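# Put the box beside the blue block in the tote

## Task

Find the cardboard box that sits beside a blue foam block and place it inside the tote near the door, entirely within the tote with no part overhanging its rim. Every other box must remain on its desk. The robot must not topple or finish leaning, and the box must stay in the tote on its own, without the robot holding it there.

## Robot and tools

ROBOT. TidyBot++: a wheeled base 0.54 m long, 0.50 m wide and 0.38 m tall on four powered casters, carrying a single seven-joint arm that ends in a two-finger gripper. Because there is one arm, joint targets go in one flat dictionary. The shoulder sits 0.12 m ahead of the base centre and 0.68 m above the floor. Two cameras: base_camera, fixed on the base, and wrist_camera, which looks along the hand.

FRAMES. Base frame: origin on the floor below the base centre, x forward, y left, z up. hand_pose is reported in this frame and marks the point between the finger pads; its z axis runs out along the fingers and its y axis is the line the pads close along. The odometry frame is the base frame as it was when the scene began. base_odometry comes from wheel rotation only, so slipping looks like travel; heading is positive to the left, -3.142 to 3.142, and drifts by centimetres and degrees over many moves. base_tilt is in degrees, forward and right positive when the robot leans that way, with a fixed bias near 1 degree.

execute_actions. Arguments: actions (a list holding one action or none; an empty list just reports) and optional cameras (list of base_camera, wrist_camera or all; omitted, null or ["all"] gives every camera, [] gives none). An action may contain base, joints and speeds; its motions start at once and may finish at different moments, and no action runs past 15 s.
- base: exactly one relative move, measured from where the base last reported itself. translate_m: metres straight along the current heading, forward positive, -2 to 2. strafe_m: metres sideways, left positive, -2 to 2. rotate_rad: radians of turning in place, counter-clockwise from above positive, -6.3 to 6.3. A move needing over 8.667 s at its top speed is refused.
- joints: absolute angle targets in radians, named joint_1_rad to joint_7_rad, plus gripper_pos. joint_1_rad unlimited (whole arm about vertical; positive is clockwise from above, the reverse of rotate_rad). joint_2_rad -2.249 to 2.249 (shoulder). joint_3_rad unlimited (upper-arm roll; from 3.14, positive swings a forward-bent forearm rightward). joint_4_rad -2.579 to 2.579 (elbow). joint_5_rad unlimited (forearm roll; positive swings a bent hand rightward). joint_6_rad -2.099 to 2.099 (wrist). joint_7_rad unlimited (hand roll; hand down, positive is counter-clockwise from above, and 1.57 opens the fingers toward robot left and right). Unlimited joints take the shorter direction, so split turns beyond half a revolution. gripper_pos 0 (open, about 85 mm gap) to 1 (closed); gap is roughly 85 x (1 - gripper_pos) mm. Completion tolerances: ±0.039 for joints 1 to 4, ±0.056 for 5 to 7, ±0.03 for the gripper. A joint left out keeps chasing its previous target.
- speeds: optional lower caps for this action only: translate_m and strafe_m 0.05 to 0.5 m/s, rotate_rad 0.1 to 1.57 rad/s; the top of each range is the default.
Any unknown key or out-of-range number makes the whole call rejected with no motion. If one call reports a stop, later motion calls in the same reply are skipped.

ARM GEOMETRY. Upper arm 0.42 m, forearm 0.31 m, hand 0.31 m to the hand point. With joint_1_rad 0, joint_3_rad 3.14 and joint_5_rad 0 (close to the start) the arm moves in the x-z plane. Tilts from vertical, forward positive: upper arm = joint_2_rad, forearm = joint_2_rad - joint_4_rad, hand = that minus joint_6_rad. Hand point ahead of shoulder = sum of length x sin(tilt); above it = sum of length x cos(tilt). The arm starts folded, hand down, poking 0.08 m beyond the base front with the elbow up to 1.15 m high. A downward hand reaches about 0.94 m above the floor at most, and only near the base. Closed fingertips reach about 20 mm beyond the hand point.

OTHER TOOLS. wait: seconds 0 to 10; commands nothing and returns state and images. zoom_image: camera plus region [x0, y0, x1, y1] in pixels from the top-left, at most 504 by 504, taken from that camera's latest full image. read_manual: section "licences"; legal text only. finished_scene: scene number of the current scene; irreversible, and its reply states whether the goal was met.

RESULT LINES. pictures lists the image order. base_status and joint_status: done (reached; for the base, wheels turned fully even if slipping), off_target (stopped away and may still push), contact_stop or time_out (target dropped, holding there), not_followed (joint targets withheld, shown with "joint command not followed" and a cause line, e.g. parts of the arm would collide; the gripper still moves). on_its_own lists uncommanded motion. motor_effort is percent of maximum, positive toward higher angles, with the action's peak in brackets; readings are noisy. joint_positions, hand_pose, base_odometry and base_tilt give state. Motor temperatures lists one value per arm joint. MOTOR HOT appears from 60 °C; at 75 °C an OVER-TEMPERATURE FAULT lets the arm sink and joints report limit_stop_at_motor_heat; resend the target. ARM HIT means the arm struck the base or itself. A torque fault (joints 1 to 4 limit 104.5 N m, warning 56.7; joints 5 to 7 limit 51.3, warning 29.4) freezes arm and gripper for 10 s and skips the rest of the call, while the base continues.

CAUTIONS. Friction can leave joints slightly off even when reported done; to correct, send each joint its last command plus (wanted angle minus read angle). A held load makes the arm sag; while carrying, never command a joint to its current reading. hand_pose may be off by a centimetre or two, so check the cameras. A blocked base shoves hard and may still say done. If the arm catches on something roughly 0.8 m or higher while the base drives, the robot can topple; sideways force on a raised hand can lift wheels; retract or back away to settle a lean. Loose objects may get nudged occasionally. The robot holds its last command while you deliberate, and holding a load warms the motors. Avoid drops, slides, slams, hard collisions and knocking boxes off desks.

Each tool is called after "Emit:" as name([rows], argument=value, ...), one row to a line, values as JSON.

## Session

Emit:
execute_actions(actions=[])

Scene clock: 0.00 s.
Motor temperatures (°C, as the motors report them): [30 32 27 32 34 31 42]
base_odometry: x=+0.000 y=+0.000 heading=+0.000 (m, m, rad; odometry frame)
base_tilt: forward=+0.1 right=-0.4 (deg)
base_status: not commanded
joint_positions: joint_1_rad=-0.042 joint_2_rad=-0.377 joint_3_rad=+3.126 joint_4_rad=-2.537 joint_5_rad=-0.037 joint_6_rad=-0.870 joint_7_rad=+1.599 gripper_pos=+0.000
joint_status: not commanded
motor_effort: joint_1_rad=+0 joint_2_rad=+1 joint_3_rad=+0 joint_4_rad=+11 joint_5_rad=+0 joint_6_rad=+0 joint_7_rad=+0 (%)
hand_pose: x=+0.2593 y=+0.0176 z=+0.5889 quat_wxyz=(-0.013, +0.998, +0.031, +0.056) (m; base frame)
pictures: base_camera, wrist_camera
Images, in order (width x height): base_camera 644x364, wrist_camera 644x476.

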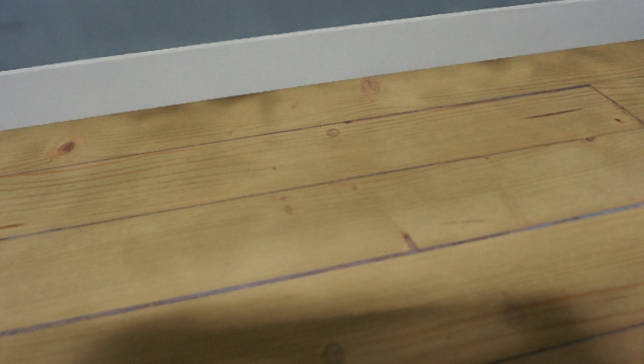

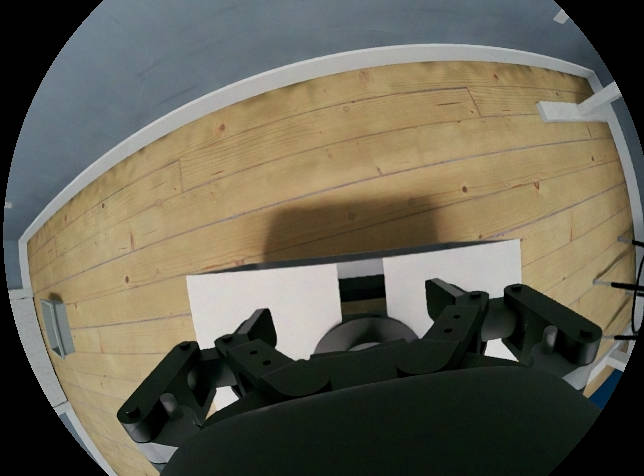

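Emit:
execute_actions([
  {"base":{"rotate_rad":-2.9},"joints":{"joint_1_rad":-0.9,"joint_2_rad":-0.3,"joint_4_rad":-0.6,"joint_6_rad":-1.7}},
])

Scene clock: 5.17 s.
Motor temperatures (°C, as the motors report them): [30 32 27 32 34 31 42]
base_odometry: x=+0.000 y=+0.000 heading=-2.898 (m, m, rad; odometry frame)
base_tilt: forward=+0.1 right=-0.4 (deg)
base_status: done
joint_positions: joint_1_rad=-0.881 joint_2_rad=-0.310 joint_3_rad=+3.126 joint_4_rad=-0.610 joint_5_rad=-0.037 joint_6_rad=-1.678 joint_7_rad=+1.599 gripper_pos=+0.000
joint_status: all done
motor_effort: joint_1_rad=-1(1) joint_2_rad=+2(10) joint_3_rad=+0(1) joint_4_rad=+10(19) joint_5_rad=+0(1) joint_6_rad=+9(10) joint_7_rad=+0(0) (%)
hand_pose: x=+0.2630 y=+0.2049 z=+1.2596 quat_wxyz=(-0.242, +0.742, +0.384, +0.493) (m; base frame)
pictures: base_camera, wrist_camera
Images, in order (width x height): base_camera 644x364, wrist_camera 644x476.

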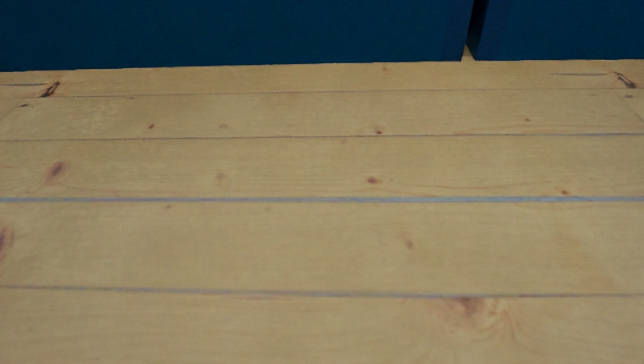

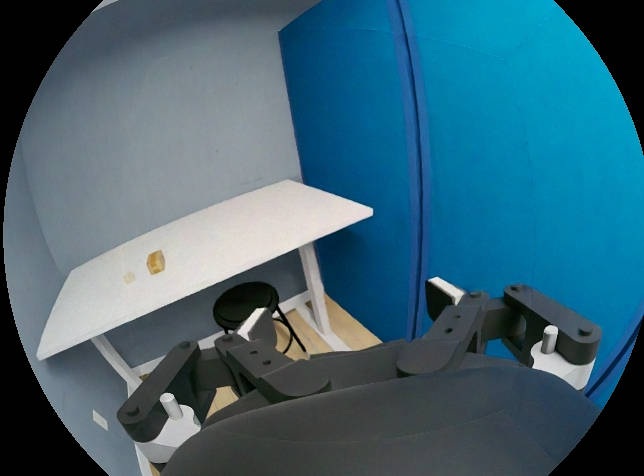

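Emit:
execute_actions([
  {"base":{"strafe_m":-1.6},"joints":{"joint_1_rad":0.3,"joint_4_rad":-0.9}},
])

Scene clock: 11.97 s.
Motor temperatures (°C, as the motors report them): [30 32 27 32 34 31 42]
base_odometry: x=-0.383 y=+1.554 heading=-2.899 (m, m, rad; odometry frame)
base_tilt: forward=+0.2 right=-0.4 (deg)
base_status: done
joint_positions: joint_1_rad=+0.283 joint_2_rad=-0.299 joint_3_rad=+3.126 joint_4_rad=-0.886 joint_5_rad=-0.037 joint_6_rad=-1.678 joint_7_rad=+1.599 gripper_pos=+0.000
joint_status: all done
motor_effort: joint_1_rad=+0(0) joint_2_rad=-3(3) joint_3_rad=+0(2) joint_4_rad=+14(12) joint_5_rad=+0(1) joint_6_rad=+8(8) joint_7_rad=+1(1) (%)
hand_pose: x=+0.4015 y=-0.0623 z=+1.1467 quat_wxyz=(+0.049, +0.900, -0.098, +0.422) (m; base frame)
pictures: base_camera, wrist_camera
Images, in order (width x height): base_camera 644x364, wrist_camera 644x476.

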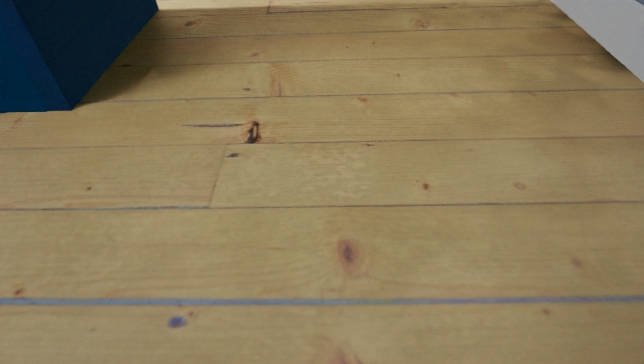

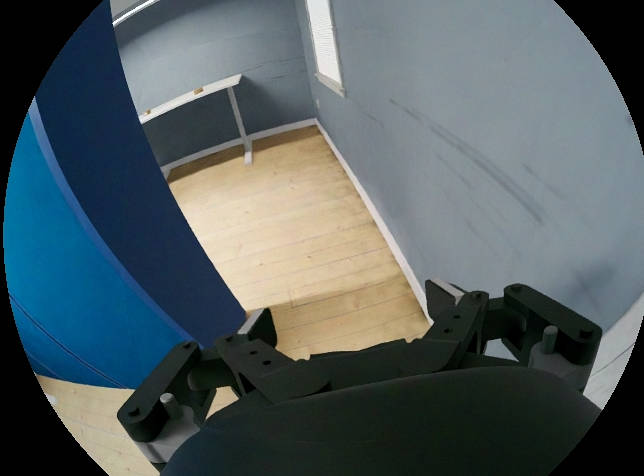

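Emit:
execute_actions([
  {"base":{"translate_m":1.9},"joints":{"joint_1_rad":-0.8,"joint_4_rad":-0.5}},
])

Scene clock: 18.60 s.
Motor temperatures (°C, as the motors report them): [30 32 27 32 34 31 42]
base_odometry: x=-2.228 y=+1.098 heading=-2.899 (m, m, rad; odometry frame)
base_tilt: forward=+0.1 right=-0.4 (deg)
base_status: done
joint_positions: joint_1_rad=-0.783 joint_2_rad=-0.298 joint_3_rad=+3.126 joint_4_rad=-0.514 joint_5_rad=-0.037 joint_6_rad=-1.679 joint_7_rad=+1.599 gripper_pos=+0.000
joint_status: all done
motor_effort: joint_1_rad=-1(0) joint_2_rad=+3(5) joint_3_rad=+0(1) joint_4_rad=+9(14) joint_5_rad=+0(0) joint_6_rad=+9(10) joint_7_rad=+1(1) (%)
hand_pose: x=+0.2743 y=+0.1815 z=+1.2919 quat_wxyz=(-0.230, +0.738, +0.338, +0.536) (m; base frame)
pictures: base_camera, wrist_camera
Images, in order (width x height): base_camera 644x364, wrist_camera 644x476.

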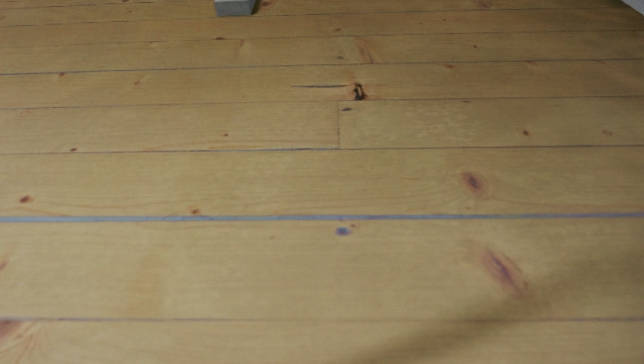

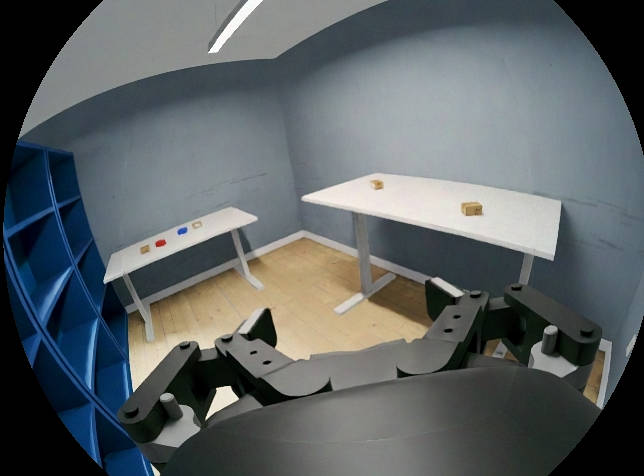

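Emit:
execute_actions([
  {"base":{"rotate_rad":1.3},"joints":{"joint_1_rad":0.02,"joint_3_rad":3.16,"joint_5_rad":0.02,"joint_7_rad":1.55}},
], cameras=["wrist_camera"])

Emit:
execute_actions([
  {"base":{"translate_m":1.7},"joints":{"joint_2_rad":0.25,"joint_4_rad":-0.6,"joint_6_rad":-1.45}},
])

Scene clock: 23.00 s.
Motor temperatures (°C, as the motors report them): [30 32 27 32 34 31 42]
base_odometry: x=-2.228 y=+1.098 heading=-1.601 (m, m, rad; odometry frame)
base_tilt: forward=+0.2 right=-0.4 (deg)
base_status: done
joint_positions: joint_1_rad=+0.002 joint_2_rad=-0.298 joint_3_rad=+3.139 joint_4_rad=-0.513 joint_5_rad=-0.010 joint_6_rad=-1.680 joint_7_rad=+1.579 gripper_pos=+0.000
joint_status: all done
motor_effort: joint_1_rad=+0(2) joint_2_rad=+4(4) joint_3_rad=+1(1) joint_4_rad=+9(10) joint_5_rad=+1(1) joint_6_rad=+9(9) joint_7_rad=+1(0) (%)
hand_pose: x=+0.3576 y=+0.0047 z=+1.2921 quat_wxyz=(-0.001, +0.812, +0.007, +0.584) (m; base frame)
pictures: wrist_camera
Images, in order (width x height): wrist_camera 644x476.

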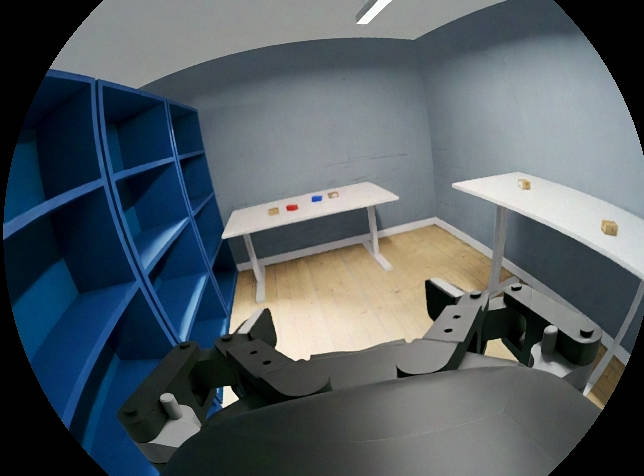

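Scene clock: 27.87 s.
Motor temperatures (°C, as the motors report them): [30 32 27 32 34 31 42]
base_odometry: x=-2.276 y=-0.601 heading=-1.600 (m, m, rad; odometry frame)
base_tilt: forward=+0.2 right=-0.4 (deg)
base_status: done
joint_positions: joint_1_rad=+0.002 joint_2_rad=+0.254 joint_3_rad=+3.140 joint_4_rad=-0.600 joint_5_rad=-0.009 joint_6_rad=-1.469 joint_7_rad=+1.579 gripper_pos=+0.000
joint_status: all done
motor_effort: joint_1_rad=-1(1) joint_2_rad=-27(33) joint_3_rad=-1(1) joint_4_rad=+17(19) joint_5_rad=+0(1) joint_6_rad=+7(9) joint_7_rad=+1(1) (%)
hand_pose: x=+0.6891 y=+0.0034 z=+1.0832 quat_wxyz=(-0.003, +0.917, +0.005, +0.398) (m; base frame)
pictures: base_camera, wrist_camera
Images, in order (width x height): base_camera 644x364, wrist_camera 644x476.

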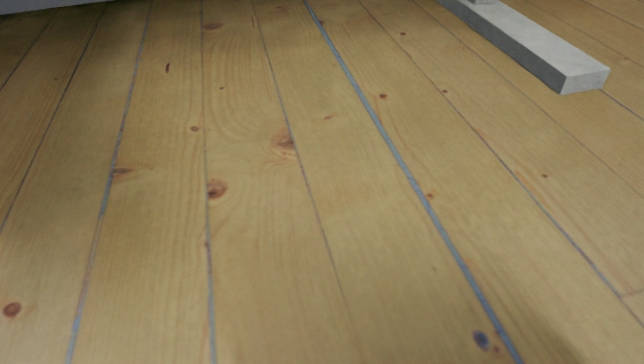

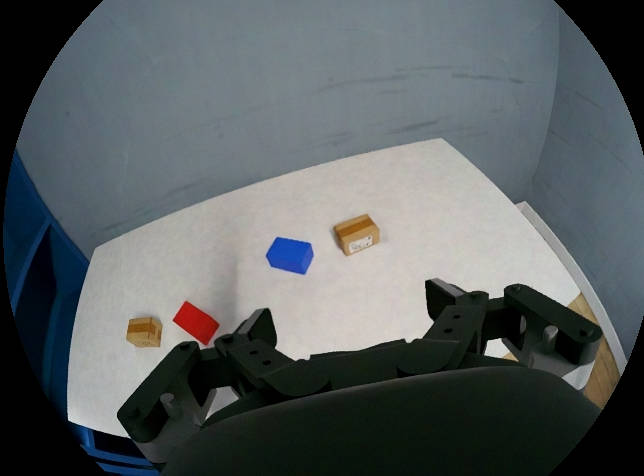

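Emit:
execute_actions([
  {"base":{"translate_m":0.45},"joints":{"joint_1_rad":0.09,"joint_2_rad":0.378,"joint_4_rad":-0.84,"joint_6_rad":-1.93,"joint_7_rad":0.5}},
])

Scene clock: 34.17 s.
Motor temperatures (°C, as the motors report them): [30 32 27 32 34 31 42]
base_odometry: x=-2.289 y=-1.051 heading=-1.599 (m, m, rad; odometry frame)
base_tilt: forward=+0.2 right=-0.4 (deg)
base_status: done
joint_positions: joint_1_rad=+0.073 joint_2_rad=+0.386 joint_3_rad=+3.141 joint_4_rad=-0.831 joint_5_rad=-0.009 joint_6_rad=-1.912 joint_7_rad=+0.517 gripper_pos=+0.000
joint_status: all done
motor_effort: joint_1_rad=+0(1) joint_2_rad=-30(35) joint_3_rad=+0(0) joint_4_rad=+16(18) joint_5_rad=+1(0) joint_6_rad=+1(8) joint_7_rad=+1(0) (%)
hand_pose: x=+0.5752 y=-0.0291 z=+0.8693 quat_wxyz=(-0.007, +0.846, -0.533, +0.004) (m; base frame)
pictures: base_camera, wrist_camera
Images, in order (width x height): base_camera 644x364, wrist_camera 644x476.

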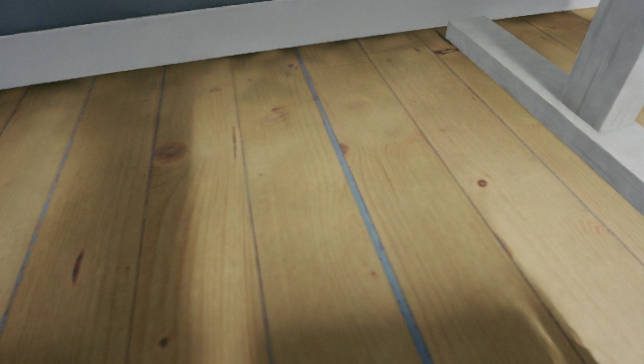

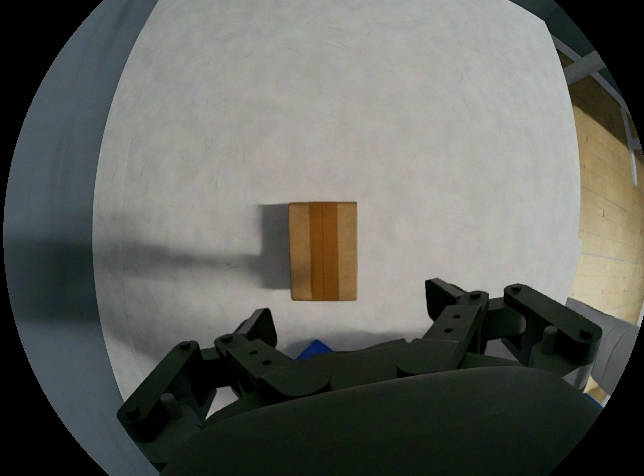

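Emit:
execute_actions([
  {"joints":{"joint_1_rad":0.105,"joint_2_rad":0.409,"joint_4_rad":-1.06,"joint_6_rad":-1.66,"joint_7_rad":0.34}},
], cameras=["wrist_camera"])

Scene clock: 38.20 s.
Motor temperatures (°C, as the motors report them): [30 32 27 32 34 31 42]
base_odometry: x=-2.289 y=-1.051 heading=-1.599 (m, m, rad; odometry frame)
base_tilt: forward=+0.2 right=-0.4 (deg)
base_status: not commanded
joint_positions: joint_1_rad=+0.087 joint_2_rad=+0.408 joint_3_rad=+3.141 joint_4_rad=-1.050 joint_5_rad=-0.009 joint_6_rad=-1.679 joint_7_rad=+0.368 gripper_pos=+0.000
joint_status: all done
motor_effort: joint_1_rad=+0(0) joint_2_rad=-32(33) joint_3_rad=+0(0) joint_4_rad=+17(18) joint_5_rad=+0(0) joint_6_rad=+1(1) joint_7_rad=+1(1) (%)
hand_pose: x=+0.5983 y=-0.0372 z=+0.7921 quat_wxyz=(-0.005, +0.800, -0.600, +0.000) (m; base frame)
pictures: wrist_camera
Images, in order (width x height): wrist_camera 644x476.

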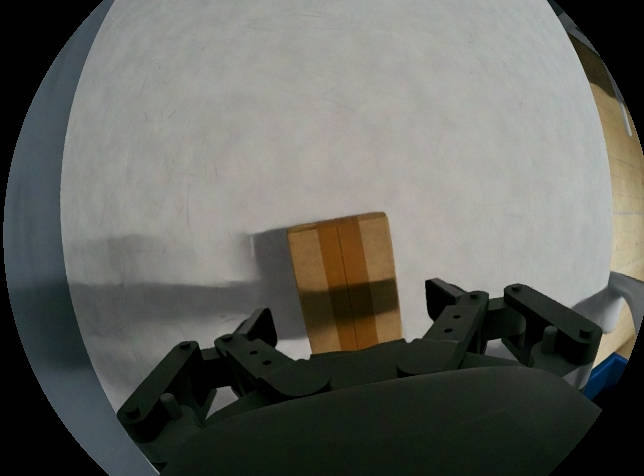

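Emit:
execute_actions([
  {"joints":{"joint_4_rad":-1.2,"joint_6_rad":-1.52}},
], cameras=["wrist_camera"])

Emit:
execute_actions([
  {"joints":{"gripper_pos":1}},
], cameras=["wrist_camera"])

Emit:
execute_actions([
  {"joints":{"joint_2_rad":0.2}},
], cameras=["wrist_camera"])

Scene clock: 42.57 s.
Motor temperatures (°C, as the motors report them): [30 32 27 32 34 31 42]
base_odometry: x=-2.289 y=-1.051 heading=-1.599 (m, m, rad; odometry frame)
base_tilt: forward=+0.2 right=-0.4 (deg)
base_status: not commanded
joint_positions: joint_1_rad=+0.087 joint_2_rad=+0.409 joint_3_rad=+3.141 joint_4_rad=-1.190 joint_5_rad=-0.009 joint_6_rad=-1.540 joint_7_rad=+0.368 gripper_pos=+0.000
joint_status: all done
motor_effort: joint_1_rad=+0(1) joint_2_rad=-32(34) joint_3_rad=+0(1) joint_4_rad=+17(18) joint_5_rad=+0(0) joint_6_rad=+2(1) joint_7_rad=+0(0) (%)
hand_pose: x=+0.5998 y=-0.0373 z=+0.7477 quat_wxyz=(-0.004, +0.799, -0.601, -0.002) (m; base frame)
pictures: wrist_camera
Images, in order (width x height): wrist_camera 644x476.

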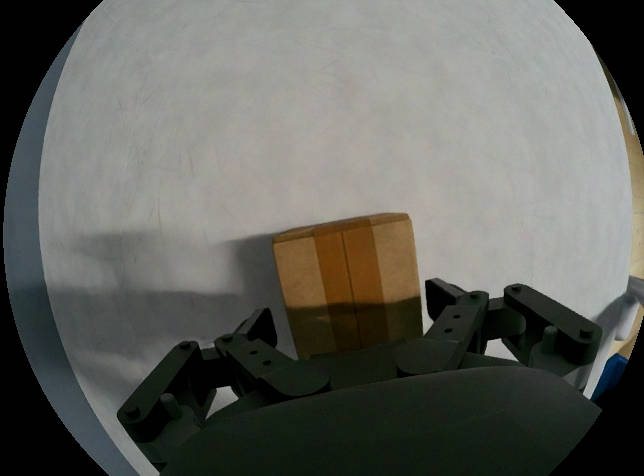

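Scene clock: 43.67 s.
Motor temperatures (°C, as the motors report them): [30 32 27 32 34 31 42]
base_odometry: x=-2.289 y=-1.051 heading=-1.599 (m, m, rad; odometry frame)
base_tilt: forward=+0.2 right=-0.4 (deg)
base_status: not commanded
joint_positions: joint_1_rad=+0.087 joint_2_rad=+0.407 joint_3_rad=+3.141 joint_4_rad=-1.191 joint_5_rad=-0.009 joint_6_rad=-1.540 joint_7_rad=+0.368 gripper_pos=+0.350
joint_status: gripper_pos off_target (ended at +0.350, target +1.000)
motor_effort: joint_1_rad=+0(0) joint_2_rad=-32(32) joint_3_rad=+0(0) joint_4_rad=+17(18) joint_5_rad=+0(1) joint_6_rad=+1(2) joint_7_rad=+0(1) (%)
hand_pose: x=+0.5994 y=-0.0373 z=+0.7484 quat_wxyz=(-0.005, +0.799, -0.601, -0.001) (m; base frame)
pictures: wrist_camera
Images, in order (width x height): wrist_camera 644x476.

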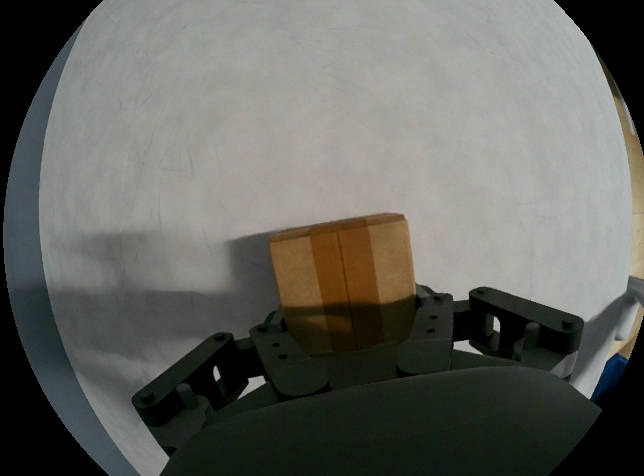

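Scene clock: 45.17 s.
Motor temperatures (°C, as the motors report them): [30 32 27 32 34 31 42]
base_odometry: x=-2.289 y=-1.051 heading=-1.599 (m, m, rad; odometry frame)
base_tilt: forward=+0.2 right=-0.4 (deg)
base_status: not commanded
joint_positions: joint_1_rad=+0.087 joint_2_rad=+0.200 joint_3_rad=+3.141 joint_4_rad=-1.194 joint_5_rad=-0.009 joint_6_rad=-1.540 joint_7_rad=+0.368 gripper_pos=+0.350
joint_status: all done
motor_effort: joint_1_rad=+0(0) joint_2_rad=-26(36) joint_3_rad=+0(1) joint_4_rad=+18(19) joint_5_rad=+0(0) joint_6_rad=+3(3) joint_7_rad=+0(1) (%)
hand_pose: x=+0.5748 y=-0.0352 z=+0.8451 quat_wxyz=(-0.059, +0.795, -0.597, +0.086) (m; base frame)
pictures: wrist_camera
Images, in order (width x height): wrist_camera 644x476.

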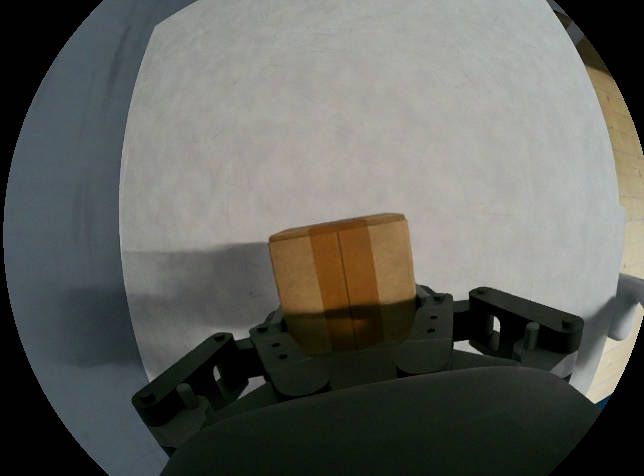

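Emit:
execute_actions([
  {"base":{"translate_m":-2},"joints":{"joint_1_rad":0,"joint_2_rad":-0.2,"joint_7_rad":1.57}},
], cameras=[])

Emit:
execute_actions([
  {"base":{"rotate_rad":2.03}},
])

Scene clock: 53.23 s.
Motor temperatures (°C, as the motors report them): [30 32 27 32 34 31 42]
base_odometry: x=-2.235 y=+0.948 heading=-1.598 (m, m, rad; odometry frame)
base_tilt: forward=+0.2 right=-0.4 (deg)
base_status: done
joint_positions: joint_1_rad=+0.018 joint_2_rad=-0.201 joint_3_rad=+3.143 joint_4_rad=-1.195 joint_5_rad=-0.006 joint_6_rad=-1.538 joint_7_rad=+1.548 gripper_pos=+0.350
joint_status: all done
motor_effort: joint_1_rad=+0(2) joint_2_rad=-10(32) joint_3_rad=+1(1) joint_4_rad=+18(20) joint_5_rad=+0(0) joint_6_rad=+7(7) joint_7_rad=+1(0) (%)
hand_pose: x=+0.4765 y=-0.0036 z=+1.0101 quat_wxyz=(-0.004, +0.954, -0.019, +0.300) (m; base frame)
pictures: none
No camera images: the call's "cameras" was empty. Leave "cameras" out to get every camera's image.

Scene clock: 55.80 s.
Motor temperatures (°C, as the motors report them): [30 32 27 32 34 31 42]
base_odometry: x=-2.235 y=+0.948 heading=+0.431 (m, m, rad; odometry frame)
base_tilt: forward=+0.2 right=-0.4 (deg)
base_status: done
joint_positions: joint_1_rad=+0.013 joint_2_rad=-0.194 joint_3_rad=+3.147 joint_4_rad=-1.195 joint_5_rad=-0.004 joint_6_rad=-1.538 joint_7_rad=+1.548 gripper_pos=+0.350
joint_status: not commanded
motor_effort: joint_1_rad=+0(2) joint_2_rad=-10(14) joint_3_rad=+0(2) joint_4_rad=+18(19) joint_5_rad=+0(1) joint_6_rad=+6(7) joint_7_rad=+1(0) (%)
hand_pose: x=+0.4790 y=-0.0044 z=+1.0074 quat_wxyz=(-0.003, +0.955, -0.019, +0.296) (m; base frame)
pictures: base_camera, wrist_camera
Images, in order (width x height): base_camera 644x364, wrist_camera 644x476.

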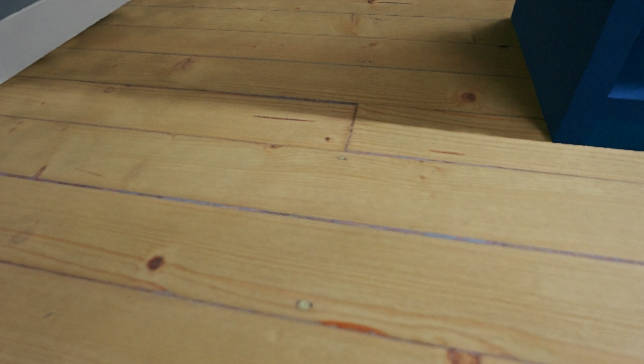

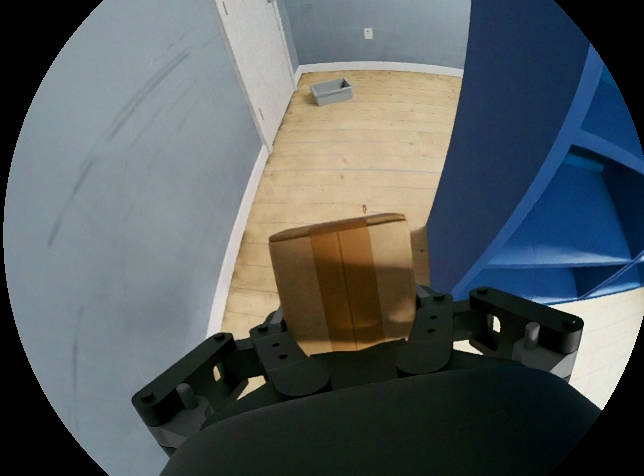

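Emit:
execute_actions([
  {"base":{"translate_m":1.55},"joints":{"joint_1_rad":0.15,"joint_2_rad":1.15,"joint_4_rad":-1.3,"joint_6_rad":-0.69}},
])

Scene clock: 62.47 s.
Motor temperatures (°C, as the motors report them): [30 32 27 32 34 31 42]
base_odometry: x=-0.827 y=+1.597 heading=+0.431 (m, m, rad; odometry frame)
base_tilt: forward=+0.2 right=-0.4 (deg)
base_status: done
joint_positions: joint_1_rad=+0.132 joint_2_rad=+1.155 joint_3_rad=+3.147 joint_4_rad=-1.290 joint_5_rad=-0.004 joint_6_rad=-0.707 joint_7_rad=+1.548 gripper_pos=+0.350
joint_status: all done
motor_effort: joint_1_rad=-1(0) joint_2_rad=-47(51) joint_3_rad=+0(1) joint_4_rad=+11(20) joint_5_rad=+1(0) joint_6_rad=+1(7) joint_7_rad=+1(1) (%)
hand_pose: x=+0.6973 y=-0.0779 z=+0.2993 quat_wxyz=(+0.001, +0.997, -0.080, -0.005) (m; base frame)
pictures: base_camera, wrist_camera
Images, in order (width x height): base_camera 644x364, wrist_camera 644x476.

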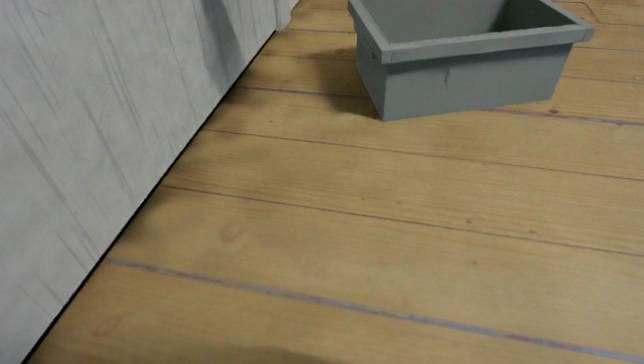

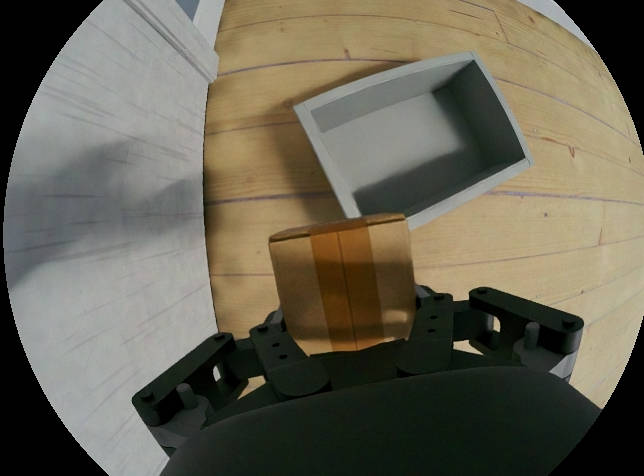

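Emit:
execute_actions([
  {"base":{"strafe_m":-0.13},"joints":{"joint_7_rad":1.85}},
], cameras=[])

Emit:
execute_actions([
  {"base":{"translate_m":0.12},"joints":{"joint_2_rad":1.33,"joint_4_rad":-1.21,"joint_6_rad":-0.58}},
])

Scene clock: 67.20 s.
Motor temperatures (°C, as the motors report them): [30 32 27 32 34 31 42]
base_odometry: x=-0.772 y=+1.479 heading=+0.432 (m, m, rad; odometry frame)
base_tilt: forward=+0.2 right=-0.4 (deg)
base_status: done
joint_positions: joint_1_rad=+0.154 joint_2_rad=+1.155 joint_3_rad=+3.153 joint_4_rad=-1.290 joint_5_rad=-0.004 joint_6_rad=-0.707 joint_7_rad=+1.841 gripper_pos=+0.350
joint_status: all done
motor_effort: joint_1_rad=+0(4) joint_2_rad=-47(48) joint_3_rad=-1(2) joint_4_rad=+11(12) joint_5_rad=+1(1) joint_6_rad=+1(2) joint_7_rad=+0(1) (%)
hand_pose: x=+0.6945 y=-0.0940 z=+0.2991 quat_wxyz=(+0.003, +0.999, +0.054, -0.006) (m; base frame)
pictures: none
No camera images: the call's "cameras" was empty. Leave "cameras" out to get every camera's image.

Scene clock: 68.57 s.
Motor temperatures (°C, as the motors report them): [30 32 27 32 34 31 42]
base_odometry: x=-0.663 y=+1.529 heading=+0.431 (m, m, rad; odometry frame)
base_tilt: forward=+0.2 right=-0.4 (deg)
base_status: done
joint_positions: joint_1_rad=+0.154 joint_2_rad=+1.338 joint_3_rad=+3.153 joint_4_rad=-1.222 joint_5_rad=-0.004 joint_6_rad=-0.598 joint_7_rad=+1.841 gripper_pos=+0.350
joint_status: all done
motor_effort: joint_1_rad=+0(1) joint_2_rad=-48(51) joint_3_rad=+0(2) joint_4_rad=+9(14) joint_5_rad=+1(0) joint_6_rad=+1(0) joint_7_rad=+1(1) (%)
hand_pose: x=+0.6890 y=-0.0934 z=+0.2052 quat_wxyz=(+0.003, +0.998, +0.055, -0.008) (m; base frame)
pictures: base_camera, wrist_camera
Images, in order (width x height): base_camera 644x364, wrist_camera 644x476.

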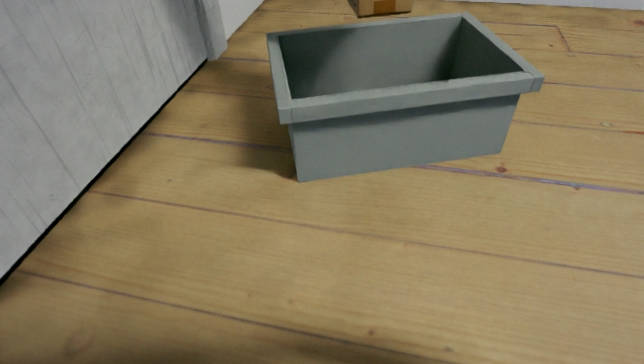

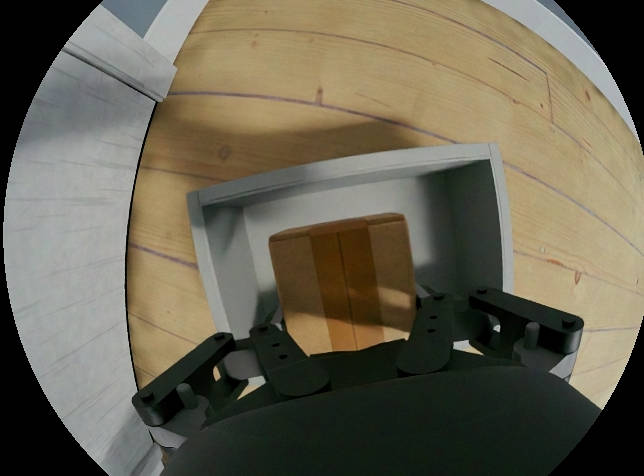

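Emit:
execute_actions([
  {"joints":{"joint_2_rad":1.674,"joint_4_rad":-0.905,"joint_6_rad":-0.52}},
])

Emit:
execute_actions([
  {"joints":{"gripper_pos":0.15}},
], cameras=[])

Emit:
execute_actions([
  {"joints":{"joint_2_rad":1.33,"joint_4_rad":-1.25}},
])

Scene clock: 73.17 s.
Motor temperatures (°C, as the motors report them): [30 32 27 32 34 31 42]
base_odometry: x=-0.663 y=+1.529 heading=+0.431 (m, m, rad; odometry frame)
base_tilt: forward=+0.2 right=-0.4 (deg)
base_status: not commanded
joint_positions: joint_1_rad=+0.154 joint_2_rad=+1.682 joint_3_rad=+3.153 joint_4_rad=-0.919 joint_5_rad=-0.004 joint_6_rad=-0.541 joint_7_rad=+1.841 gripper_pos=+0.350
joint_status: all done
motor_effort: joint_1_rad=+0(0) joint_2_rad=-48(52) joint_3_rad=+0(1) joint_4_rad=+9(10) joint_5_rad=+0(1) joint_6_rad=+1(2) joint_7_rad=+0(1) (%)
hand_pose: x=+0.6914 y=-0.0934 z=+0.0543 quat_wxyz=(+0.005, +0.998, +0.057, -0.001) (m; base frame)
pictures: base_camera, wrist_camera
Images, in order (width x height): base_camera 644x364, wrist_camera 644x476.

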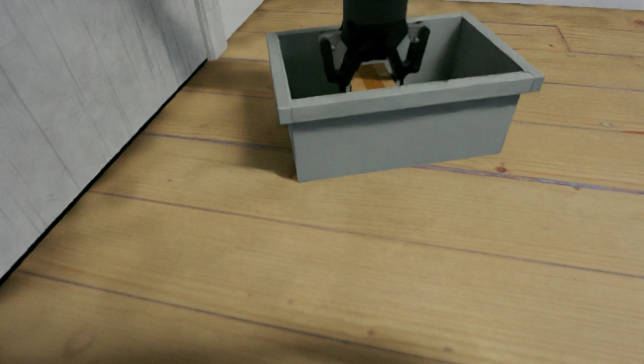

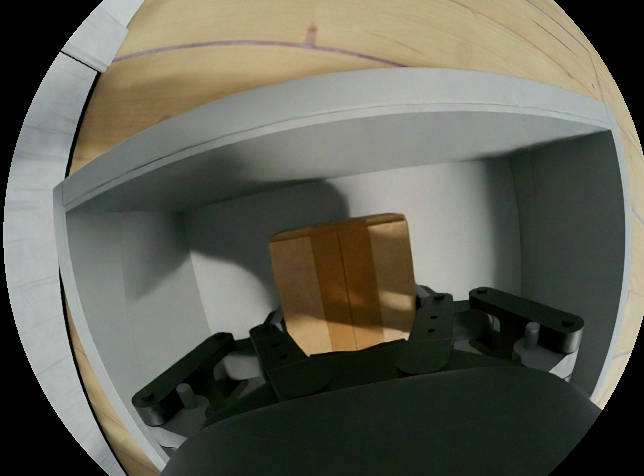

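Scene clock: 74.20 s.
Motor temperatures (°C, as the motors report them): [30 32 27 32 34 31 42]
base_odometry: x=-0.663 y=+1.529 heading=+0.431 (m, m, rad; odometry frame)
base_tilt: forward=+0.2 right=-0.4 (deg)
base_status: not commanded
joint_positions: joint_1_rad=+0.154 joint_2_rad=+1.681 joint_3_rad=+3.153 joint_4_rad=-0.919 joint_5_rad=-0.004 joint_6_rad=-0.541 joint_7_rad=+1.841 gripper_pos=+0.150
joint_status: all done
motor_effort: joint_1_rad=+0(1) joint_2_rad=-47(49) joint_3_rad=-1(1) joint_4_rad=+9(9) joint_5_rad=+0(0) joint_6_rad=+1(1) joint_7_rad=+1(0) (%)
hand_pose: x=+0.6916 y=-0.0934 z=+0.0545 quat_wxyz=(+0.005, +0.998, +0.057, -0.001) (m; base frame)
pictures: none
No camera images: the call's "cameras" was empty. Leave "cameras" out to get every camera's image.

Scene clock: 75.93 s.
Motor temperatures (°C, as the motors report them): [30 32 27 32 34 31 42]
base_odometry: x=-0.663 y=+1.529 heading=+0.431 (m, m, rad; odometry frame)
base_tilt: forward=+0.2 right=-0.4 (deg)
base_status: not commanded
joint_positions: joint_1_rad=+0.154 joint_2_rad=+1.328 joint_3_rad=+3.153 joint_4_rad=-1.236 joint_5_rad=-0.004 joint_6_rad=-0.541 joint_7_rad=+1.841 gripper_pos=+0.150
joint_status: all done
motor_effort: joint_1_rad=+0(0) joint_2_rad=-47(51) joint_3_rad=-1(0) joint_4_rad=+10(10) joint_5_rad=+0(0) joint_6_rad=+2(2) joint_7_rad=+0(1) (%)
hand_pose: x=+0.7025 y=-0.0956 z=+0.2081 quat_wxyz=(+0.008, +0.998, +0.055, +0.017) (m; base frame)
pictures: base_camera, wrist_camera
Images, in order (width x height): base_camera 644x364, wrist_camera 644x476.

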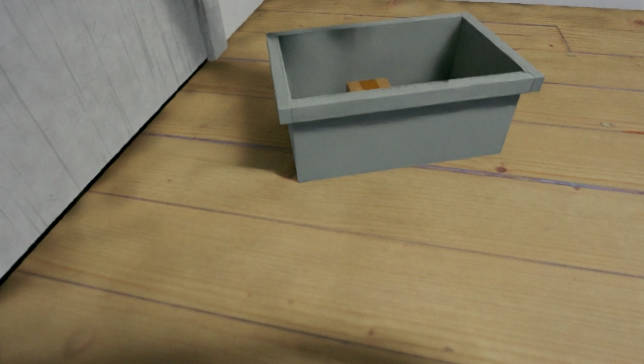

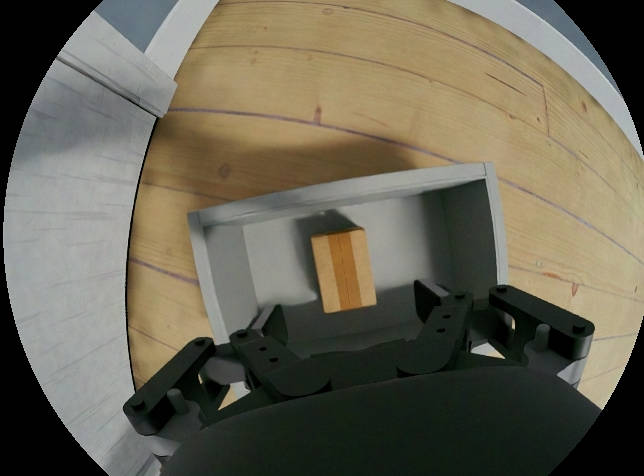

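Emit:
finished_scene(scene=2)

The scene is finished: the task was done.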